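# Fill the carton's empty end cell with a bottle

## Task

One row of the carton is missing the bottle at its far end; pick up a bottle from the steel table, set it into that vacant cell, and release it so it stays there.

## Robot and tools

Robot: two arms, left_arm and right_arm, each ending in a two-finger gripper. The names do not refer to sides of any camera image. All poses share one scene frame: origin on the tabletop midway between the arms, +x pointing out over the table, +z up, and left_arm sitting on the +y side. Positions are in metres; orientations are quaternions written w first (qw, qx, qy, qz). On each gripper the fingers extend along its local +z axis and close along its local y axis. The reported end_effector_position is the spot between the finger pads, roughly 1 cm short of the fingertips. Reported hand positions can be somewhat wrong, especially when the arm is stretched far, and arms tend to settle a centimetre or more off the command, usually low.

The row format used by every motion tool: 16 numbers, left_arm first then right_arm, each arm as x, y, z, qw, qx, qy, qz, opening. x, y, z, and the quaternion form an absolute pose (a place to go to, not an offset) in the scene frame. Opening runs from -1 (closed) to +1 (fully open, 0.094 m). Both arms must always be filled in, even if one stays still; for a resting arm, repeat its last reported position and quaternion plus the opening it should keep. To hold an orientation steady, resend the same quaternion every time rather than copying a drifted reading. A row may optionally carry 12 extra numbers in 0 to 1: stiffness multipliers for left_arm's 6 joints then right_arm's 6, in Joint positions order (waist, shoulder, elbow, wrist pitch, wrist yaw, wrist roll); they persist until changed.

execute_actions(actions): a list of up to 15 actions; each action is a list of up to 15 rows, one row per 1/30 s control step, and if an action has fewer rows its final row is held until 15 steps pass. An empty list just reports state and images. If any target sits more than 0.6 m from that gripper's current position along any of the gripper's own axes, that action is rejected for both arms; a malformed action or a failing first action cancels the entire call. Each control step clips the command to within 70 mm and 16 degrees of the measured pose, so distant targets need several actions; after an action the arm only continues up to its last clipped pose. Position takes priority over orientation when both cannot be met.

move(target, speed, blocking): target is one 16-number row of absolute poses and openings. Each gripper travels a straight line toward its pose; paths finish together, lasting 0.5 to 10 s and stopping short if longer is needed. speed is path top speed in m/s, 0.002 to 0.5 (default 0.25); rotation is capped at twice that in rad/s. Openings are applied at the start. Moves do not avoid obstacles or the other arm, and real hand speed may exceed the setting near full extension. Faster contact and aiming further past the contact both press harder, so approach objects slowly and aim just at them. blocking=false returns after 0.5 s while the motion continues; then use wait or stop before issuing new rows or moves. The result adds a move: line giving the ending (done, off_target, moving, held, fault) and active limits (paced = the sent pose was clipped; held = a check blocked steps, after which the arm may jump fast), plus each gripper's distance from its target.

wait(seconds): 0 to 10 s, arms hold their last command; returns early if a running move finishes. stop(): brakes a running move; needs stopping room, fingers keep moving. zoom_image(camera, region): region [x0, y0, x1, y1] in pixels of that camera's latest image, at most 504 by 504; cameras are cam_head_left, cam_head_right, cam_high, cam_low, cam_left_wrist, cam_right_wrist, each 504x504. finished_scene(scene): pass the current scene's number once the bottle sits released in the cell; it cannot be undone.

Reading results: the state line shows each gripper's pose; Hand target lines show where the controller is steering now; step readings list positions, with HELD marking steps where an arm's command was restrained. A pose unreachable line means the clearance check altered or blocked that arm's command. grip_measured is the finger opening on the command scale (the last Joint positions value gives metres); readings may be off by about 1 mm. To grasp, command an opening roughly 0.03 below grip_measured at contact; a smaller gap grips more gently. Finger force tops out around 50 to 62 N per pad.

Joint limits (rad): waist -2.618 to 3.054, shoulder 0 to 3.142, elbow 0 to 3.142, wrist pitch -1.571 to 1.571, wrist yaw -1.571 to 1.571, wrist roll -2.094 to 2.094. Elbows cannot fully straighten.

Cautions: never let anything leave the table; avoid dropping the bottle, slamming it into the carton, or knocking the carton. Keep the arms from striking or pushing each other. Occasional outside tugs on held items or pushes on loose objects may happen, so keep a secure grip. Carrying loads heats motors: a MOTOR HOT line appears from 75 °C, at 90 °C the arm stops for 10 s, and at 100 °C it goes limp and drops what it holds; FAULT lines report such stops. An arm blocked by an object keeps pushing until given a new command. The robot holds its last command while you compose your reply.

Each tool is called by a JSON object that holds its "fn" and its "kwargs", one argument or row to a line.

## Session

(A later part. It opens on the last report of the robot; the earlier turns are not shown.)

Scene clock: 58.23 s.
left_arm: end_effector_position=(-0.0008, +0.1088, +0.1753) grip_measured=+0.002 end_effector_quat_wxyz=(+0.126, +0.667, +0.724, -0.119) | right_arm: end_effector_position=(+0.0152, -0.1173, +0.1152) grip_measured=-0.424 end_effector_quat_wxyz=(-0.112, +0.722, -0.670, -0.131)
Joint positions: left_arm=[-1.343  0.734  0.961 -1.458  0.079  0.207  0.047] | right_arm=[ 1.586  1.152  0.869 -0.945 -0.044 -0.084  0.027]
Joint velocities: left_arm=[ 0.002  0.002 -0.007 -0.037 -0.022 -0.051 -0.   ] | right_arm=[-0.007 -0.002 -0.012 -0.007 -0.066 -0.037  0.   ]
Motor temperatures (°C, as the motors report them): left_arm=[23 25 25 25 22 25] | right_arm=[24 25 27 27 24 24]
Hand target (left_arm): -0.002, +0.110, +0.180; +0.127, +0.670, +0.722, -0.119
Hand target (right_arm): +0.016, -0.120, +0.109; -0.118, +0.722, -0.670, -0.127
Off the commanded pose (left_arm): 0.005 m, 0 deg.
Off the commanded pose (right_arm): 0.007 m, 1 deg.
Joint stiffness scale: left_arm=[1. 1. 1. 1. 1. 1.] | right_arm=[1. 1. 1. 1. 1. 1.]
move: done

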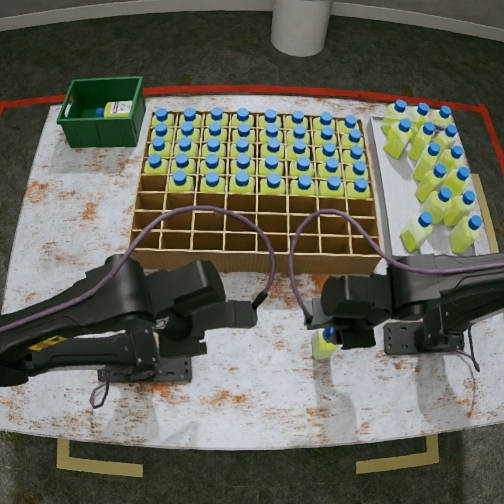

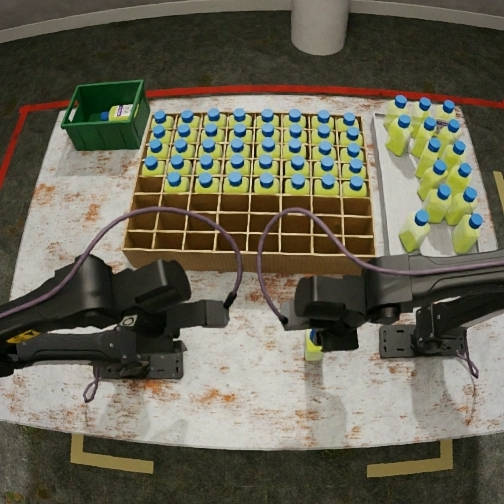

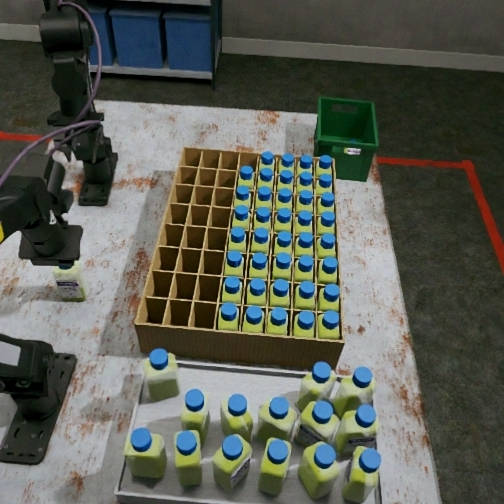

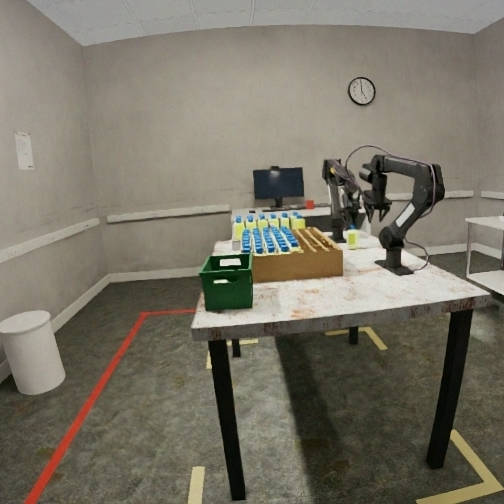

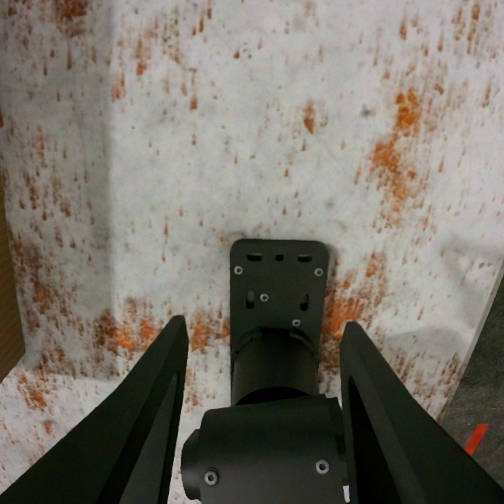

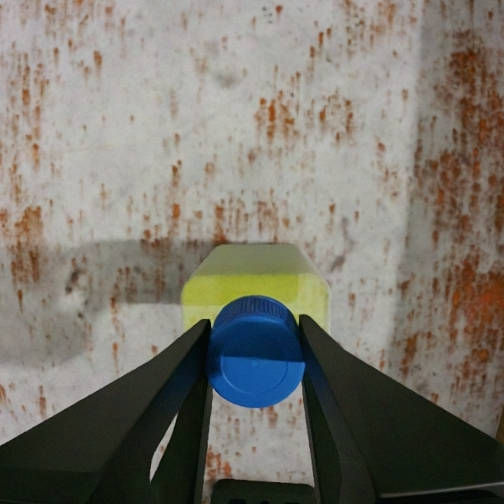

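{"fn": "move", "kwargs": {
  "target": [-0.002, 0.11, 0.18, 0.1273, 0.6698, 0.7220, -0.1181, 0.0, 0.0155, -0.118, 0.117, 0.1181, -0.7220, 0.6698, 0.1273, 0.2],
  "speed": 0.02
}}

{"fn": "move", "kwargs": {
  "target": [-0.002, 0.11, 0.18, 0.1273, 0.6698, 0.7220, -0.1181, 0.0, 0.016, -0.13, 0.175, 0.1181, -0.7220, 0.6698, 0.1273, 0.2],
  "speed": 0.1
}}

{"fn": "move", "kwargs": {
  "target": [0.014, -0.115, 0.158, 0.1273, 0.6698, 0.7220, -0.1181, 0.0, 0.22, -0.36, 0.25, 0.3007, 0, 0.9537, 0, 0.2],
  "speed": 0.25
}}

Scene clock: 61.53 s.
left_arm: end_effector_position=(-0.0008, +0.1088, +0.1753) grip_measured=+0.002 end_effector_quat_wxyz=(+0.126, +0.667, +0.724, -0.119) | right_arm: end_effector_position=(+0.0159, -0.1172, +0.1152) grip_measured=+0.198 end_effector_quat_wxyz=(-0.113, +0.722, -0.671, -0.129)
Joint positions: left_arm=[-1.343  0.734  0.961 -1.458  0.079  0.207  0.047] | right_arm=[ 1.586  1.152  0.869 -0.945 -0.04  -0.082  0.056]
Joint velocities: left_arm=[-0.007  0.002 -0.017  0.007  0.007  0.007 -0.   ] | right_arm=[-0.007 -0.002  0.027 -0.022  0.037  0.066 -0.   ]
Motor temperatures (°C, as the motors report them): left_arm=[23 25 25 25 22 25] | right_arm=[24 25 27 27 24 24]
Hand target (left_arm): -0.002, +0.110, +0.180; +0.127, +0.670, +0.722, -0.119
Hand target (right_arm): +0.015, -0.118, +0.117; -0.118, +0.722, -0.670, -0.127
Off the commanded pose (left_arm): 0.005 m, 0 deg.
Off the commanded pose (right_arm): 0.002 m, 1 deg.
Joint stiffness scale: left_arm=[1. 1. 1. 1. 1. 1.] | right_arm=[1. 1. 1. 1. 1. 1.]
move: done

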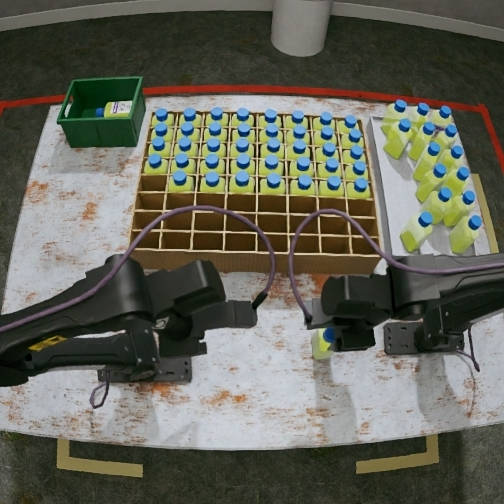

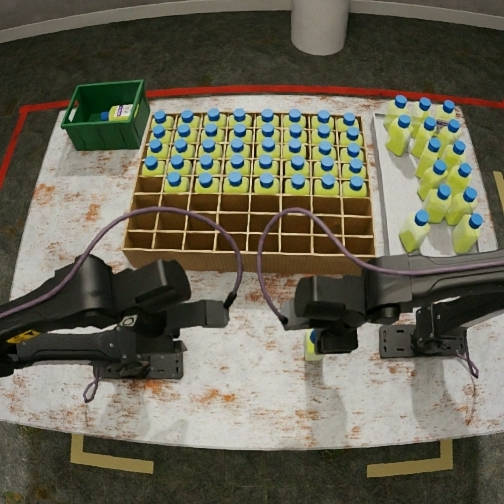

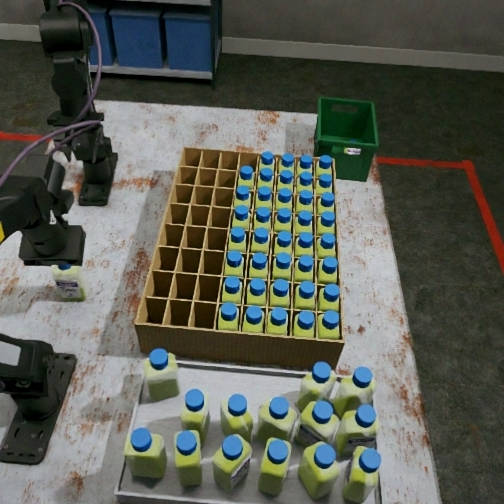

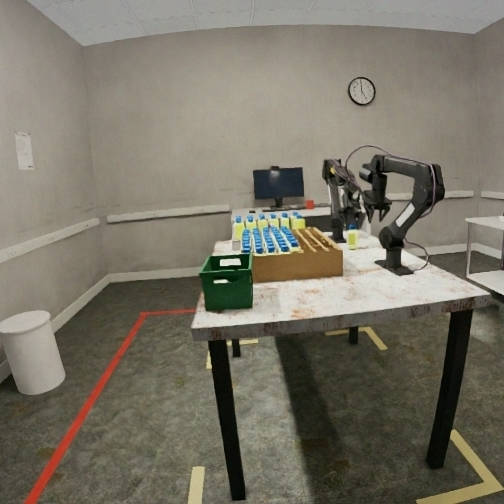

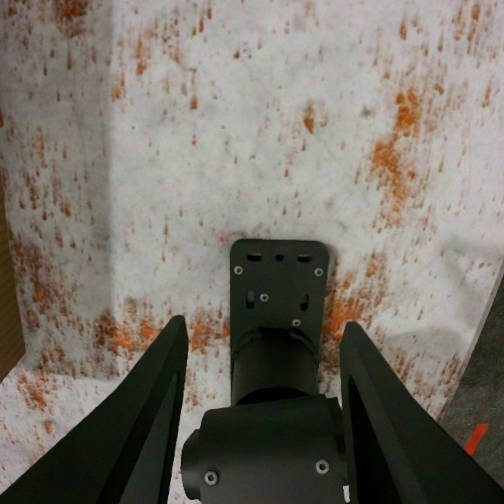

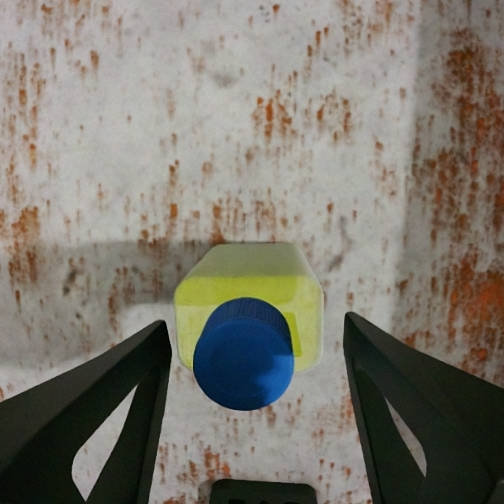

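Scene clock: 62.73 s.
left_arm: end_effector_position=(-0.0008, +0.1088, +0.1753) grip_measured=+0.002 end_effector_quat_wxyz=(+0.126, +0.667, +0.724, -0.119) | right_arm: end_effector_position=(+0.0157, -0.1312, +0.1620) grip_measured=+0.198 end_effector_quat_wxyz=(-0.102, +0.723, -0.673, -0.119)
Joint positions: left_arm=[-1.343  0.734  0.961 -1.458  0.079  0.207  0.047] | right_arm=[ 1.586  1.135  1.055 -1.177 -0.04  -0.082  0.056]
Joint velocities: left_arm=[-0.007 -0.012 -0.012 -0.022  0.037  0.051 -0.001] | right_arm=[-0.002 -0.007  0.017 -0.022  0.037 -0.066 -0.   ]
Motor temperatures (°C, as the motors report them): left_arm=[23 25 25 25 22 25] | right_arm=[24 25 27 27 24 24]
Hand target (left_arm): -0.002, +0.110, +0.180; +0.127, +0.670, +0.722, -0.119
Hand target (right_arm): +0.016, -0.131, +0.175; -0.118, +0.722, -0.670, -0.128
Off the commanded pose (left_arm): 0.005 m, 0 deg.
Off the commanded pose (right_arm): 0.013 m, 2 deg.
Joint stiffness scale: left_arm=[1. 1. 1. 1. 1. 1.] | right_arm=[1. 1. 1. 1. 1. 1.]
move: off_target (right_arm)

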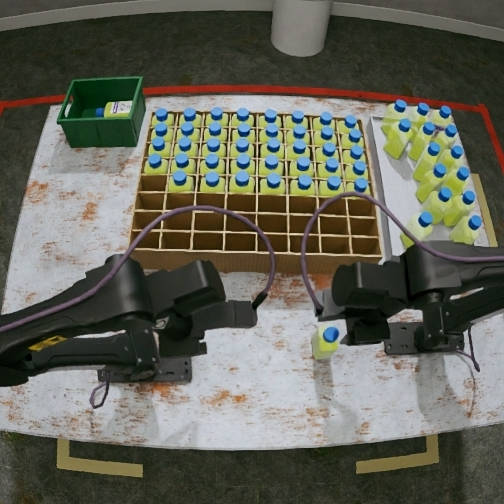

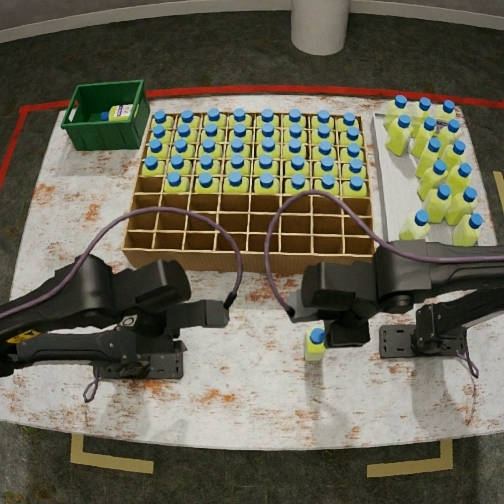

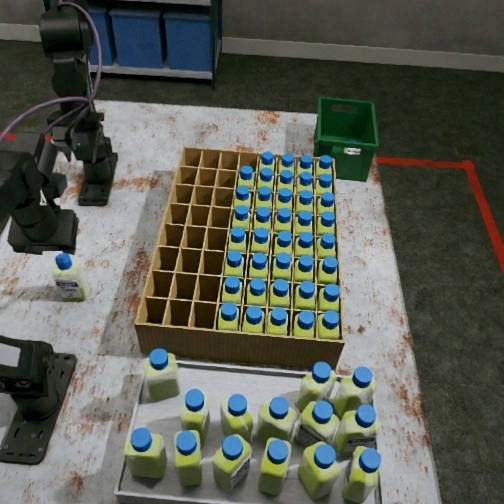

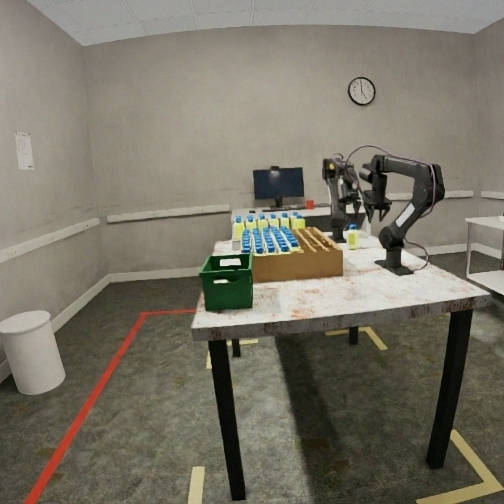

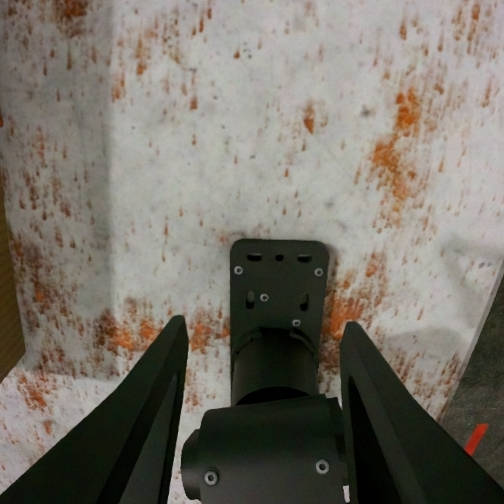

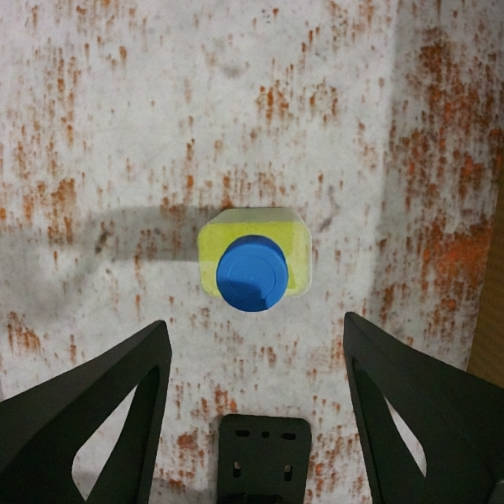

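Scene clock: 66.50 s.
left_arm: end_effector_position=(+0.0179, -0.1108, +0.1586) grip_measured=+0.002 end_effector_quat_wxyz=(+0.121, +0.669, +0.724, -0.119) | right_arm: end_effector_position=(+0.2153, -0.3642, +0.2409) grip_measured=+0.199 end_effector_quat_wxyz=(+0.307, -0.010, +0.952, -0.013)
Joint positions: left_arm=[-1.503  1.561  1.362 -1.031  0.03   0.057  0.047] | right_arm=[ 0.069  0.803  1.123 -1.268  0.041  0.004  0.056]
Joint velocities: left_arm=[-0.012 -0.002 -0.012 -0.007  0.037 -0.007  0.   ] | right_arm=[ 0.002 -0.002 -0.012 -0.037 -0.007  0.037 -0.   ]
Motor temperatures (°C, as the motors report them): left_arm=[23 25 25 25 22 25] | right_arm=[24 25 27 27 24 24]
Hand target (left_arm): +0.016, -0.117, +0.162; +0.127, +0.670, +0.722, -0.121
Hand target (right_arm): +0.222, -0.363, +0.251; +0.320, -0.004, +0.947, -0.007
Off the commanded pose (left_arm): 0.006 m, 1 deg.
Off the commanded pose (right_arm): 0.011 m, 2 deg.
Joint stiffness scale: left_arm=[1. 1. 1. 1. 1. 1.] | right_arm=[1. 1. 1. 1. 1. 1.]
move: off_target (right_arm)

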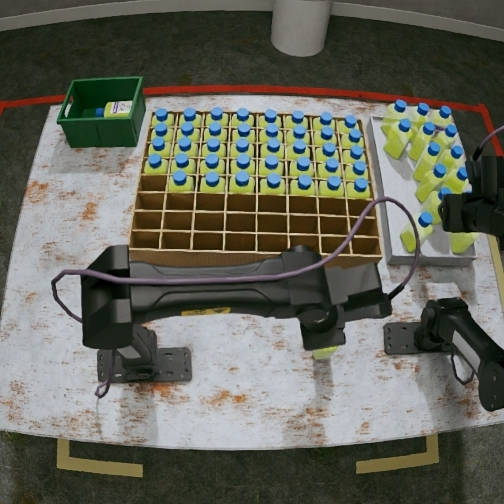

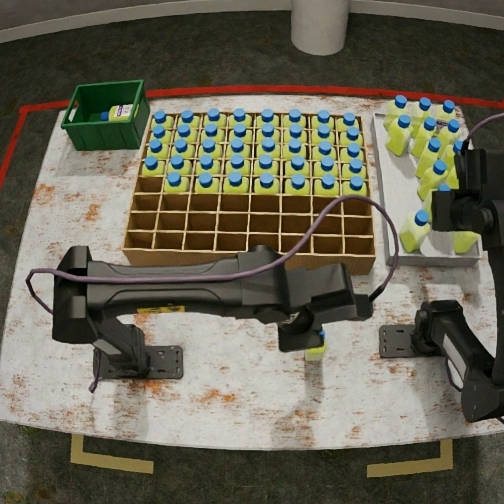

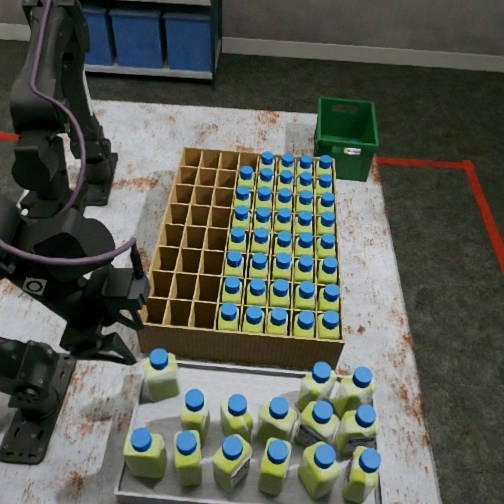

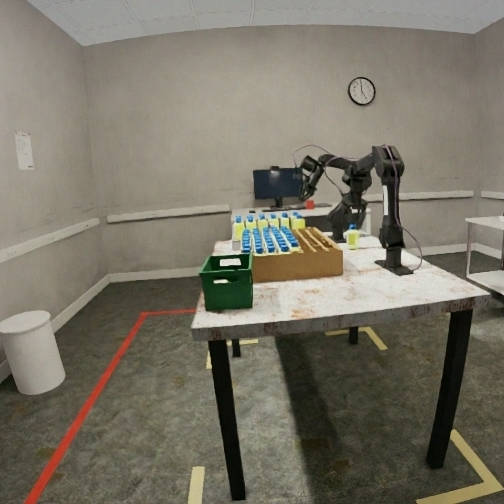

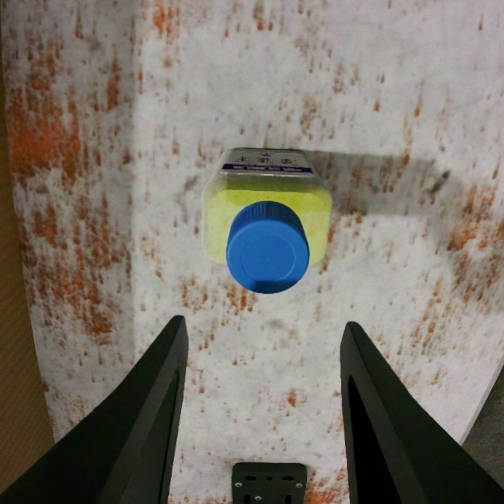

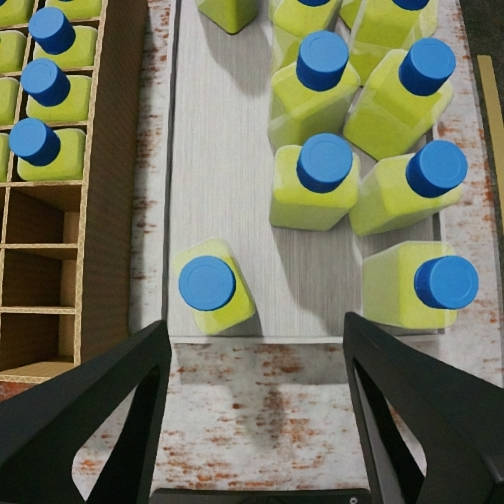

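{"fn": "move", "kwargs": {
  "target": [0.020, -0.138, 0.133, 0.1273, 0.6698, 0.7220, -0.1181, 0.0, 0.22, -0.36, 0.25, 0.3007, 0, 0.9537, 0, 0.2],
  "speed": 0.05
}}

{"fn": "zoom_image", "kwargs": {
  "camera": "cam_head_right",
  "region": [240, 260, 380, 400]
}}

{"fn": "zoom_image", "kwargs": {
  "camera": "cam_low",
  "region": [300, 170, 400, 270]
}}

Scene clock: 69.20 s.
left_arm: end_effector_position=(+0.0222, -0.1369, +0.1368) grip_measured=+0.002 end_effector_quat_wxyz=(+0.128, +0.668, +0.723, -0.122) | right_arm: end_effector_position=(+0.2192, -0.3632, +0.2449) grip_measured=+0.199 end_effector_quat_wxyz=(+0.303, +0.001, +0.953, -0.007)
Joint positions: left_arm=[-1.503  1.649  1.362 -0.929  0.027  0.057  0.047] | right_arm=[ 0.069  0.832  1.152 -1.276  0.036  0.03   0.056]
Joint velocities: left_arm=[-0.017 -0.002  0.012  0.066 -0.066  0.037 -0.   ] | right_arm=[-0.017 -0.002  0.007 -0.022  0.022  0.037 -0.001]
Motor temperatures (°C, as the motors report them): left_arm=[23 25 25 26 22 25] | right_arm=[24 25 27 28 24 24]
Hand target (left_arm): +0.020, -0.139, +0.134; +0.127, +0.670, +0.722, -0.118
Hand target (right_arm): +0.220, -0.360, +0.250; +0.301, +0.000, +0.954, +0.000
Off the commanded pose (left_arm): 0.005 m, 1 deg.
Off the commanded pose (right_arm): 0.006 m, 1 deg.
Joint stiffness scale: left_arm=[1. 1. 1. 1. 1. 1.] | right_arm=[1. 1. 1. 1. 1. 1.]
move: done

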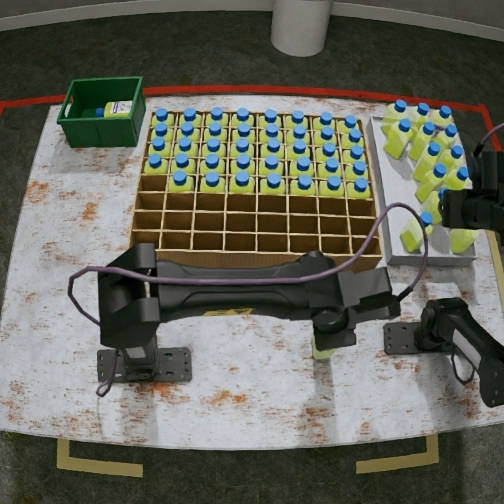

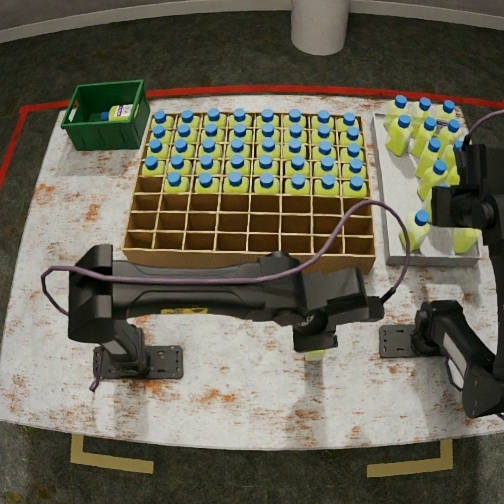

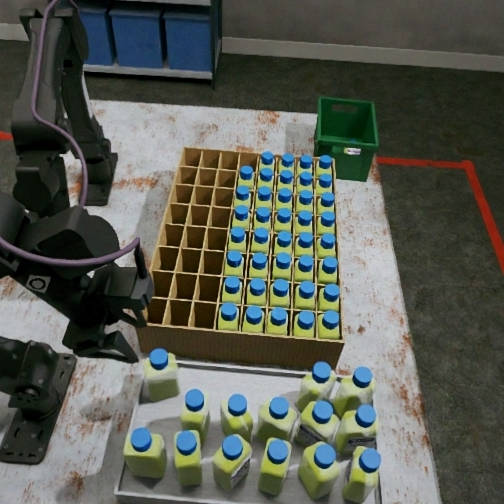

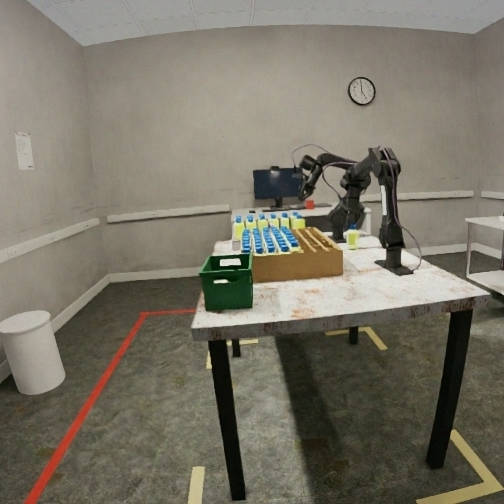

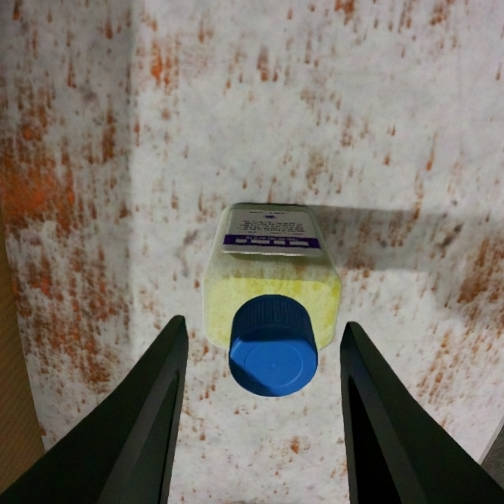

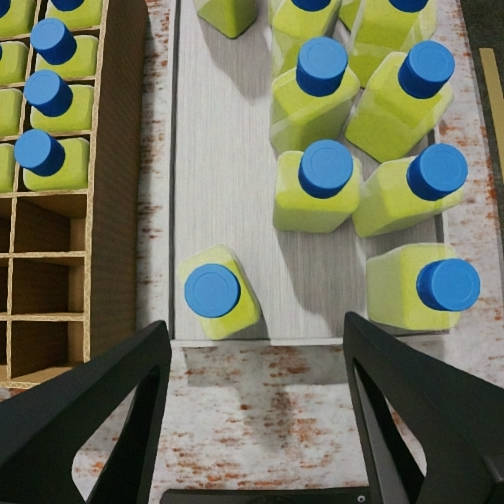

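Region (240, 260, 380, 400) of cam_head_right's 504x504 image, scaled by 3.600, with more detail than that image has.

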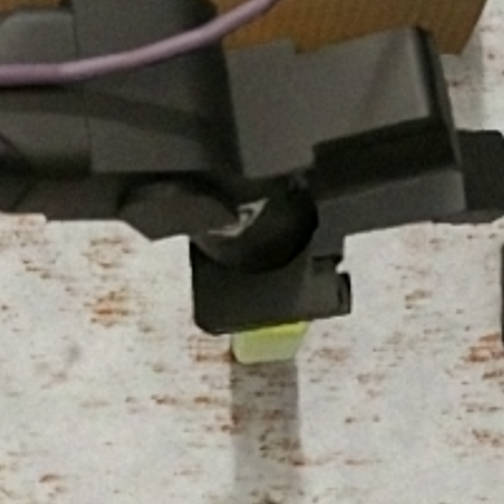

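Region (300, 170, 400, 270) of cam_low's 504x504 image, scaled by 5.040, with more detail than that image has.

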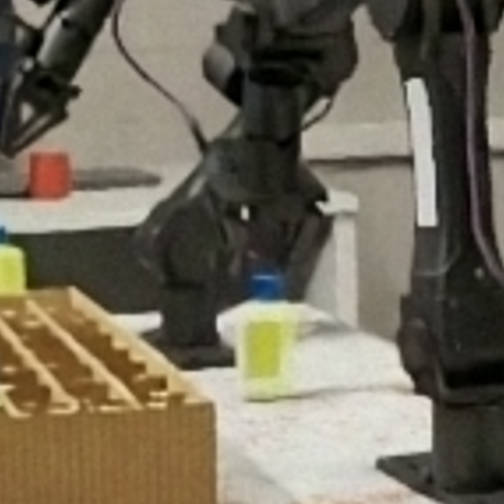

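{"fn": "move", "kwargs": {
  "target": [0.016, -0.129, 0.118, 0.1273, 0.6698, 0.7220, -0.1181, 0.0, 0.22, -0.36, 0.25, 0.3007, 0, 0.9537, 0, 0.2],
  "speed": 0.03
}}

{"fn": "zoom_image", "kwargs": {
  "camera": "cam_low",
  "region": [300, 170, 400, 270]
}}

{"fn": "zoom_image", "kwargs": {
  "camera": "cam_head_left",
  "region": [250, 260, 390, 400]
}}

Scene clock: 73.60 s.
left_arm: end_effector_position=(+0.0192, -0.1315, +0.1154) grip_measured=+0.002 end_effector_quat_wxyz=(+0.121, +0.669, +0.724, -0.116) | right_arm: end_effector_position=(+0.2190, -0.3632, +0.2448) grip_measured=+0.199 end_effector_quat_wxyz=(+0.303, +0.002, +0.953, -0.007)
Joint positions: left_arm=[-1.511  1.649  1.282 -0.867  0.025  0.052  0.047] | right_arm=[ 0.069  0.832  1.152 -1.277  0.036  0.03   0.056]
Joint velocities: left_arm=[-0.002 -0.007  0.002  0.095 -0.066  0.051 -0.   ] | right_arm=[-0.012 -0.002  0.017 -0.007  0.037 -0.022  0.001]
Motor temperatures (°C, as the motors report them): left_arm=[23 25 25 26 22 25] | right_arm=[24 25 27 28 24 24]
Hand target (left_arm): +0.016, -0.130, +0.118; +0.127, +0.670, +0.722, -0.118
Hand target (right_arm): +0.220, -0.360, +0.250; +0.301, +0.000, +0.954, -0.000
Off the commanded pose (left_arm): 0.005 m, 1 deg.
Off the commanded pose (right_arm): 0.006 m, 1 deg.
Joint stiffness scale: left_arm=[1. 1. 1. 1. 1. 1.] | right_arm=[1. 1. 1. 1. 1. 1.]
move: done

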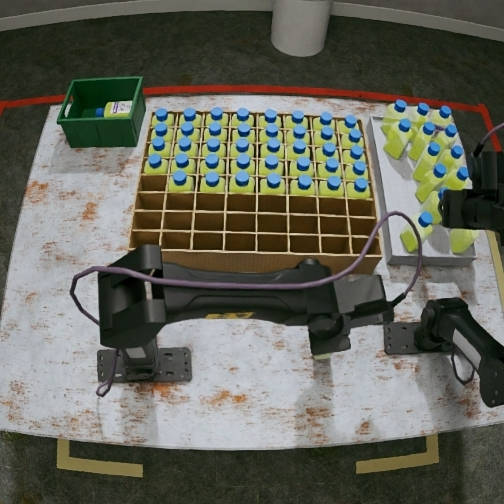

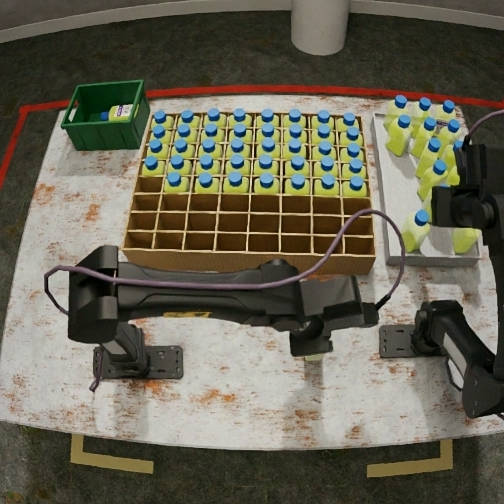

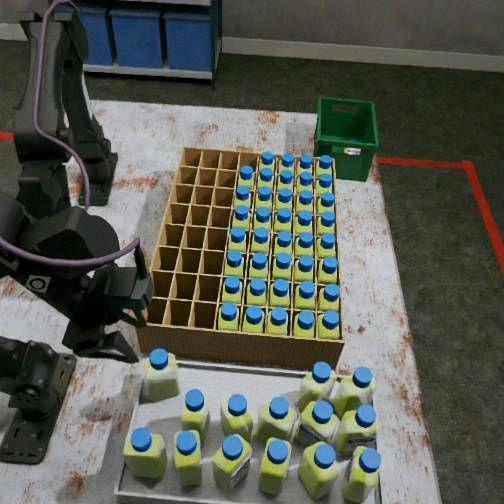

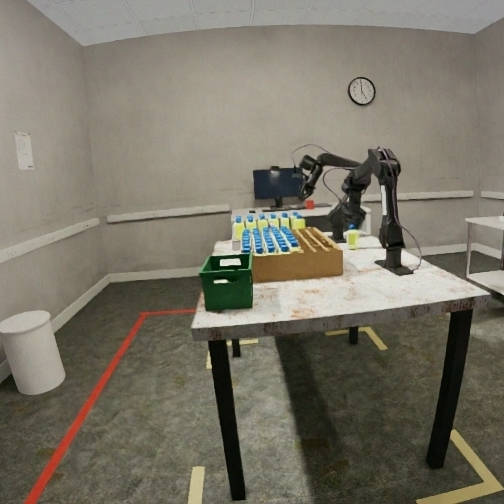

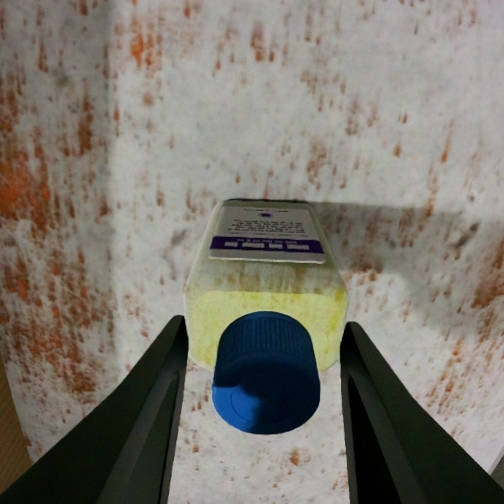

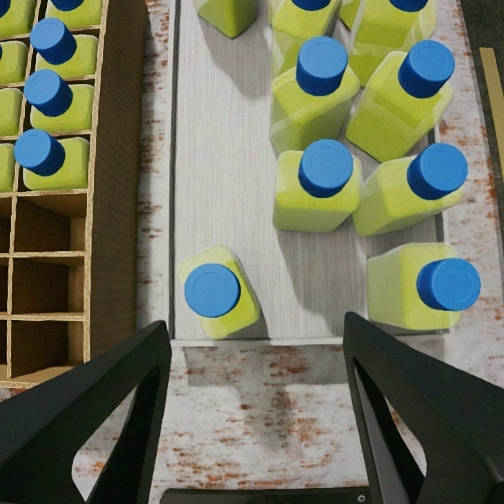

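Region (300, 170, 400, 270) of cam_low's 504x504 image, scaled by 5.040, with more detail than that image has.

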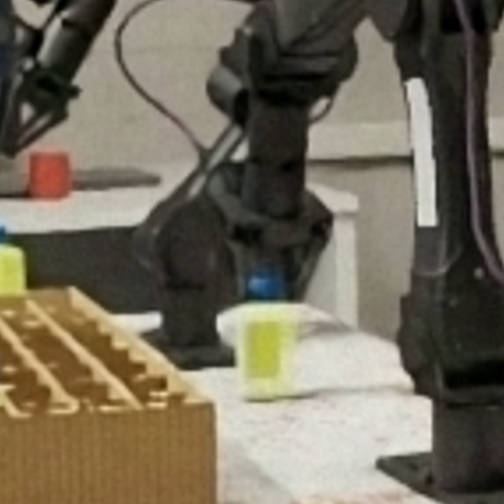

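Region (250, 260, 390, 400) of cam_head_left's 504x504 image, scaled by 3.600, with more detail than that image has.

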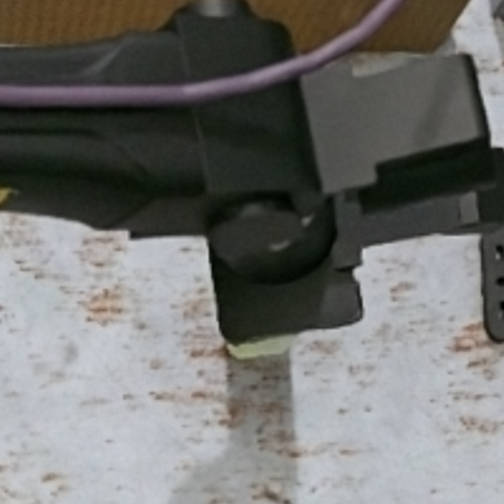

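{"fn": "execute_actions", "kwargs": {
  "actions": []
}}

Scene clock: 75.20 s.
left_arm: end_effector_position=(+0.0194, -0.1325, +0.1157) grip_measured=+0.002 end_effector_quat_wxyz=(+0.123, +0.669, +0.724, -0.118) | right_arm: end_effector_position=(+0.2190, -0.3632, +0.2448) grip_measured=+0.199 end_effector_quat_wxyz=(+0.303, +0.002, +0.953, -0.007)
Joint positions: left_arm=[-1.511  1.649  1.282 -0.863  0.024  0.052  0.047] | right_arm=[ 0.069  0.832  1.152 -1.277  0.036  0.03   0.056]
Joint velocities: left_arm=[-0.007  0.007  0.002 -0.007  0.007 -0.11   0.001] | right_arm=[ 0.022 -0.022 -0.012 -0.022 -0.081  0.007 -0.001]
Motor temperatures (°C, as the motors report them): left_arm=[23 25 25 26 22 25] | right_arm=[24 25 27 28 24 24]
Hand target (left_arm): +0.016, -0.130, +0.118; +0.127, +0.670, +0.722, -0.118
Hand target (right_arm): +0.220, -0.360, +0.250; +0.301, +0.000, +0.954, -0.000
Off the commanded pose (left_arm): 0.005 m, 1 deg.
Off the commanded pose (right_arm): 0.006 m, 1 deg.
Joint stiffness scale: left_arm=[1. 1. 1. 1. 1. 1.] | right_arm=[1. 1. 1. 1. 1. 1.]

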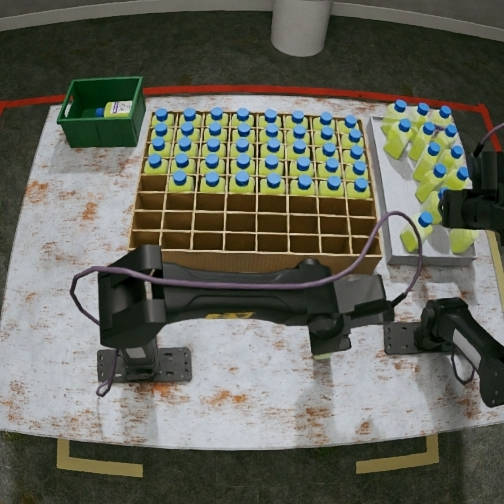

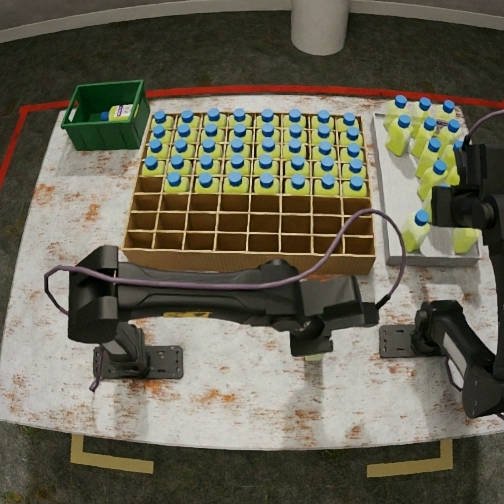

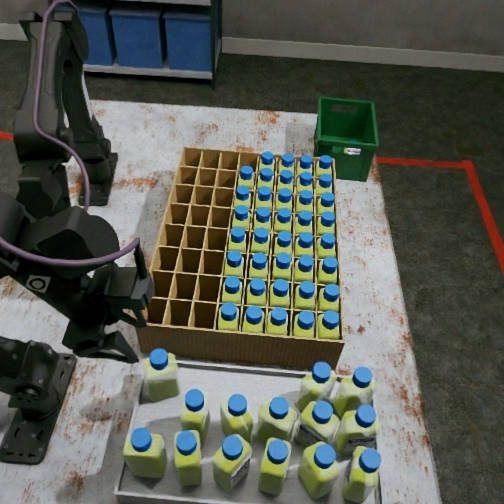

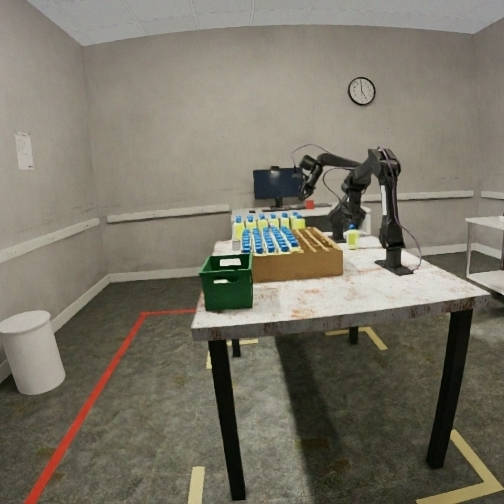

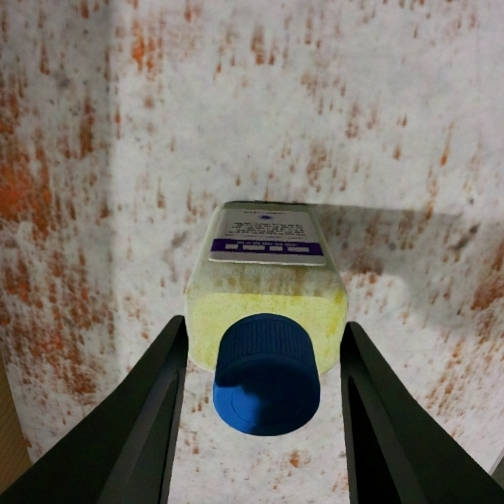

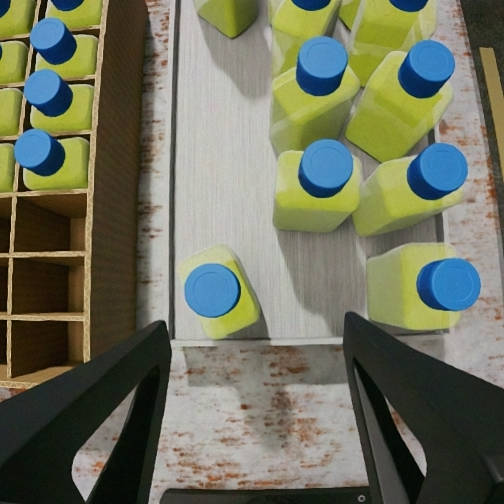

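{"fn": "zoom_image", "kwargs": {
  "camera": "cam_low",
  "region": [300, 190, 400, 270]
}}

Region (300, 190, 400, 270) of cam_low's 504x504 image, scaled by 5.040, with more detail than that image has; it fills the top 403 rows of this view, and the rest is white.

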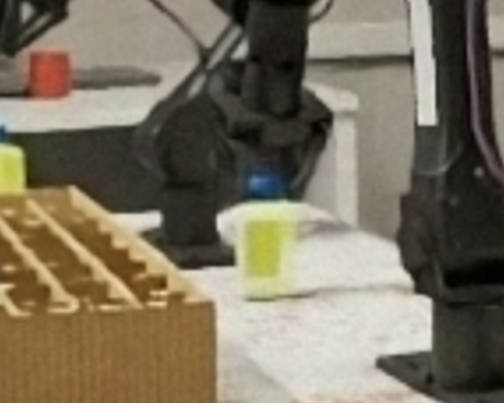

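{"fn": "execute_actions", "kwargs": {
  "actions": [
    [[0.016,-0.129,0.119,0.1273,0.6698,0.7220,-0.1181,-0.2,0.22,-0.36,0.25,0.3007,0,0.9537,0,0.2]],
    [[0.016,-0.129,0.119,0.1273,0.6698,0.7220,-0.1181,-0.40,0.22,-0.36,0.25,0.3007,0,0.9537,0,0.2]],
    [[0.016,-0.129,0.119,0.1273,0.6698,0.7220,-0.1181,-0.47,0.22,-0.36,0.25,0.3007,0,0.9537,0,0.2]]
  ]
}}

Scene clock: 77.47 s.
left_arm: end_effector_position=(+0.0197, -0.1326, +0.1177) grip_measured=-0.439 end_effector_quat_wxyz=(+0.126, +0.668, +0.723, -0.119) | right_arm: end_effector_position=(+0.2190, -0.3632, +0.2448) grip_measured=+0.199 end_effector_quat_wxyz=(+0.303, +0.002, +0.953, -0.007)
Joint positions: left_arm=[-1.511  1.644  1.282 -0.862  0.022  0.052  0.026] | right_arm=[ 0.069  0.832  1.152 -1.277  0.036  0.03   0.056]
Joint velocities: left_arm=[-0.007 -0.007 -0.002  0.007 -0.066  0.037  0.001] | right_arm=[ 0.002 -0.007 -0.002 -0.022  0.007  0.007 -0.001]
Motor temperatures (°C, as the motors report them): left_arm=[23 26 25 26 22 25] | right_arm=[24 25 27 28 24 24]
Hand target (left_arm): +0.016, -0.129, +0.119; +0.127, +0.670, +0.722, -0.118
Hand target (right_arm): +0.220, -0.360, +0.250; +0.301, +0.000, +0.954, +0.000
Off the commanded pose (left_arm): 0.005 m, 0 deg.
Off the commanded pose (right_arm): 0.006 m, 1 deg.
Joint stiffness scale: left_arm=[1. 1. 1. 1. 1. 1.] | right_arm=[1. 1. 1. 1. 1. 1.]
Step readings (end_effector_position; steps 1 to 15: 1st action; 16 to 30: 2nd action; 31 to 45: 3rd action):
0: left_arm (+0.0194, -0.1325, +0.1157) | right_arm (+0.2190, -0.3632, +0.2448)
1: left_arm (+0.0194, -0.1325, +0.1157) | right_arm (+0.2190, -0.3632, +0.2448)
2: left_arm (+0.0194, -0.1325, +0.1157) | right_arm (+0.2190, -0.3632, +0.2448)
4: left_arm (+0.0194, -0.1325, +0.1157) | right_arm (+0.2190, -0.3632, +0.2448)
8: left_arm (+0.0194, -0.1325, +0.1157) | right_arm (+0.2190, -0.3632, +0.2448)
15: left_arm (+0.0194, -0.1325, +0.1157) | right_arm (+0.2190, -0.3632, +0.2448)
16: left_arm (+0.0194, -0.1325, +0.1157) | right_arm (+0.2190, -0.3632, +0.2448)
17: left_arm (+0.0195, -0.1327, +0.1164) | right_arm (+0.2190, -0.3632, +0.2448)
19: left_arm (+0.0197, -0.1328, +0.1178) | right_arm (+0.2190, -0.3632, +0.2448)
23: left_arm (+0.0197, -0.1327, +0.1177) | right_arm (+0.2190, -0.3632, +0.2448)
30: left_arm (+0.0197, -0.1326, +0.1177) | right_arm (+0.2190, -0.3632, +0.2448)
31: left_arm (+0.0197, -0.1326, +0.1177) | right_arm (+0.2190, -0.3632, +0.2448)
32: left_arm (+0.0197, -0.1326, +0.1177) | right_arm (+0.2190, -0.3632, +0.2448)
34: left_arm (+0.0197, -0.1326, +0.1177) | right_arm (+0.2190, -0.3632, +0.2448)
38: left_arm (+0.0197, -0.1326, +0.1177) | right_arm (+0.2190, -0.3632, +0.2448)
45: end_effector_position above

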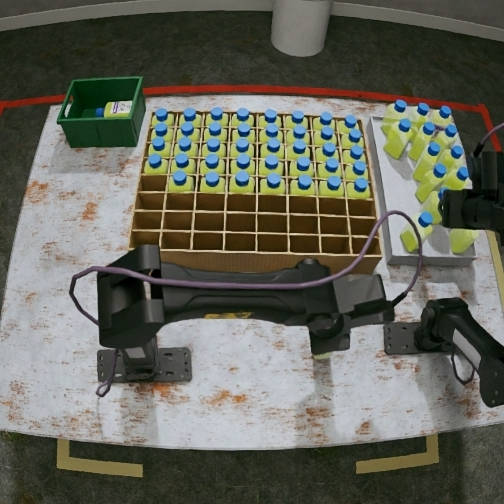

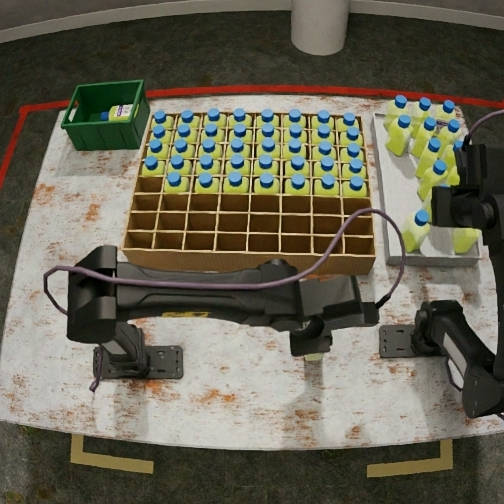

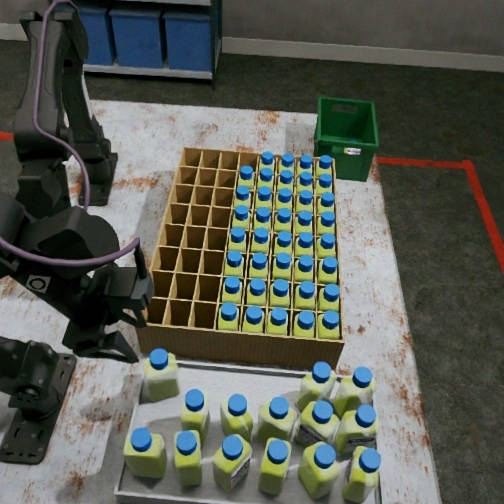

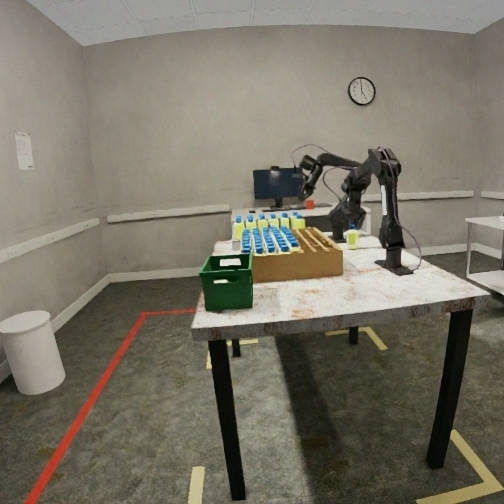

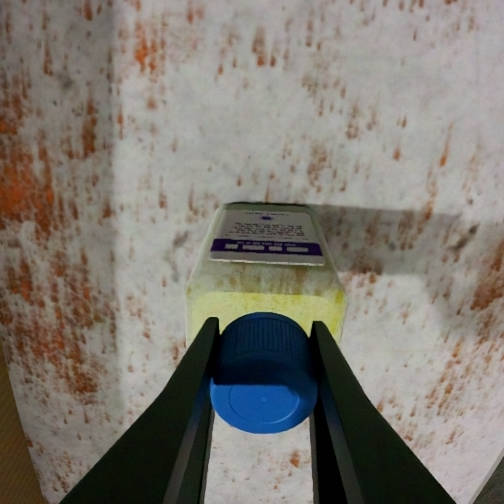

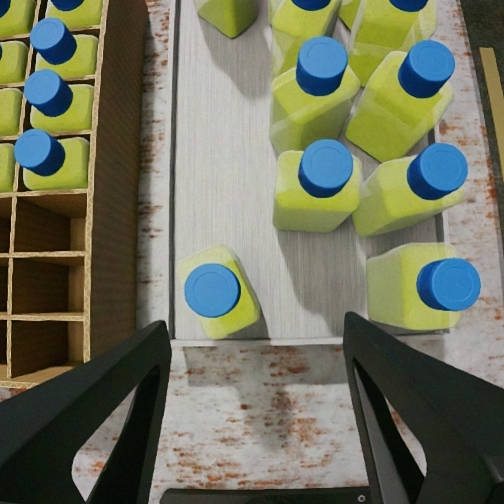

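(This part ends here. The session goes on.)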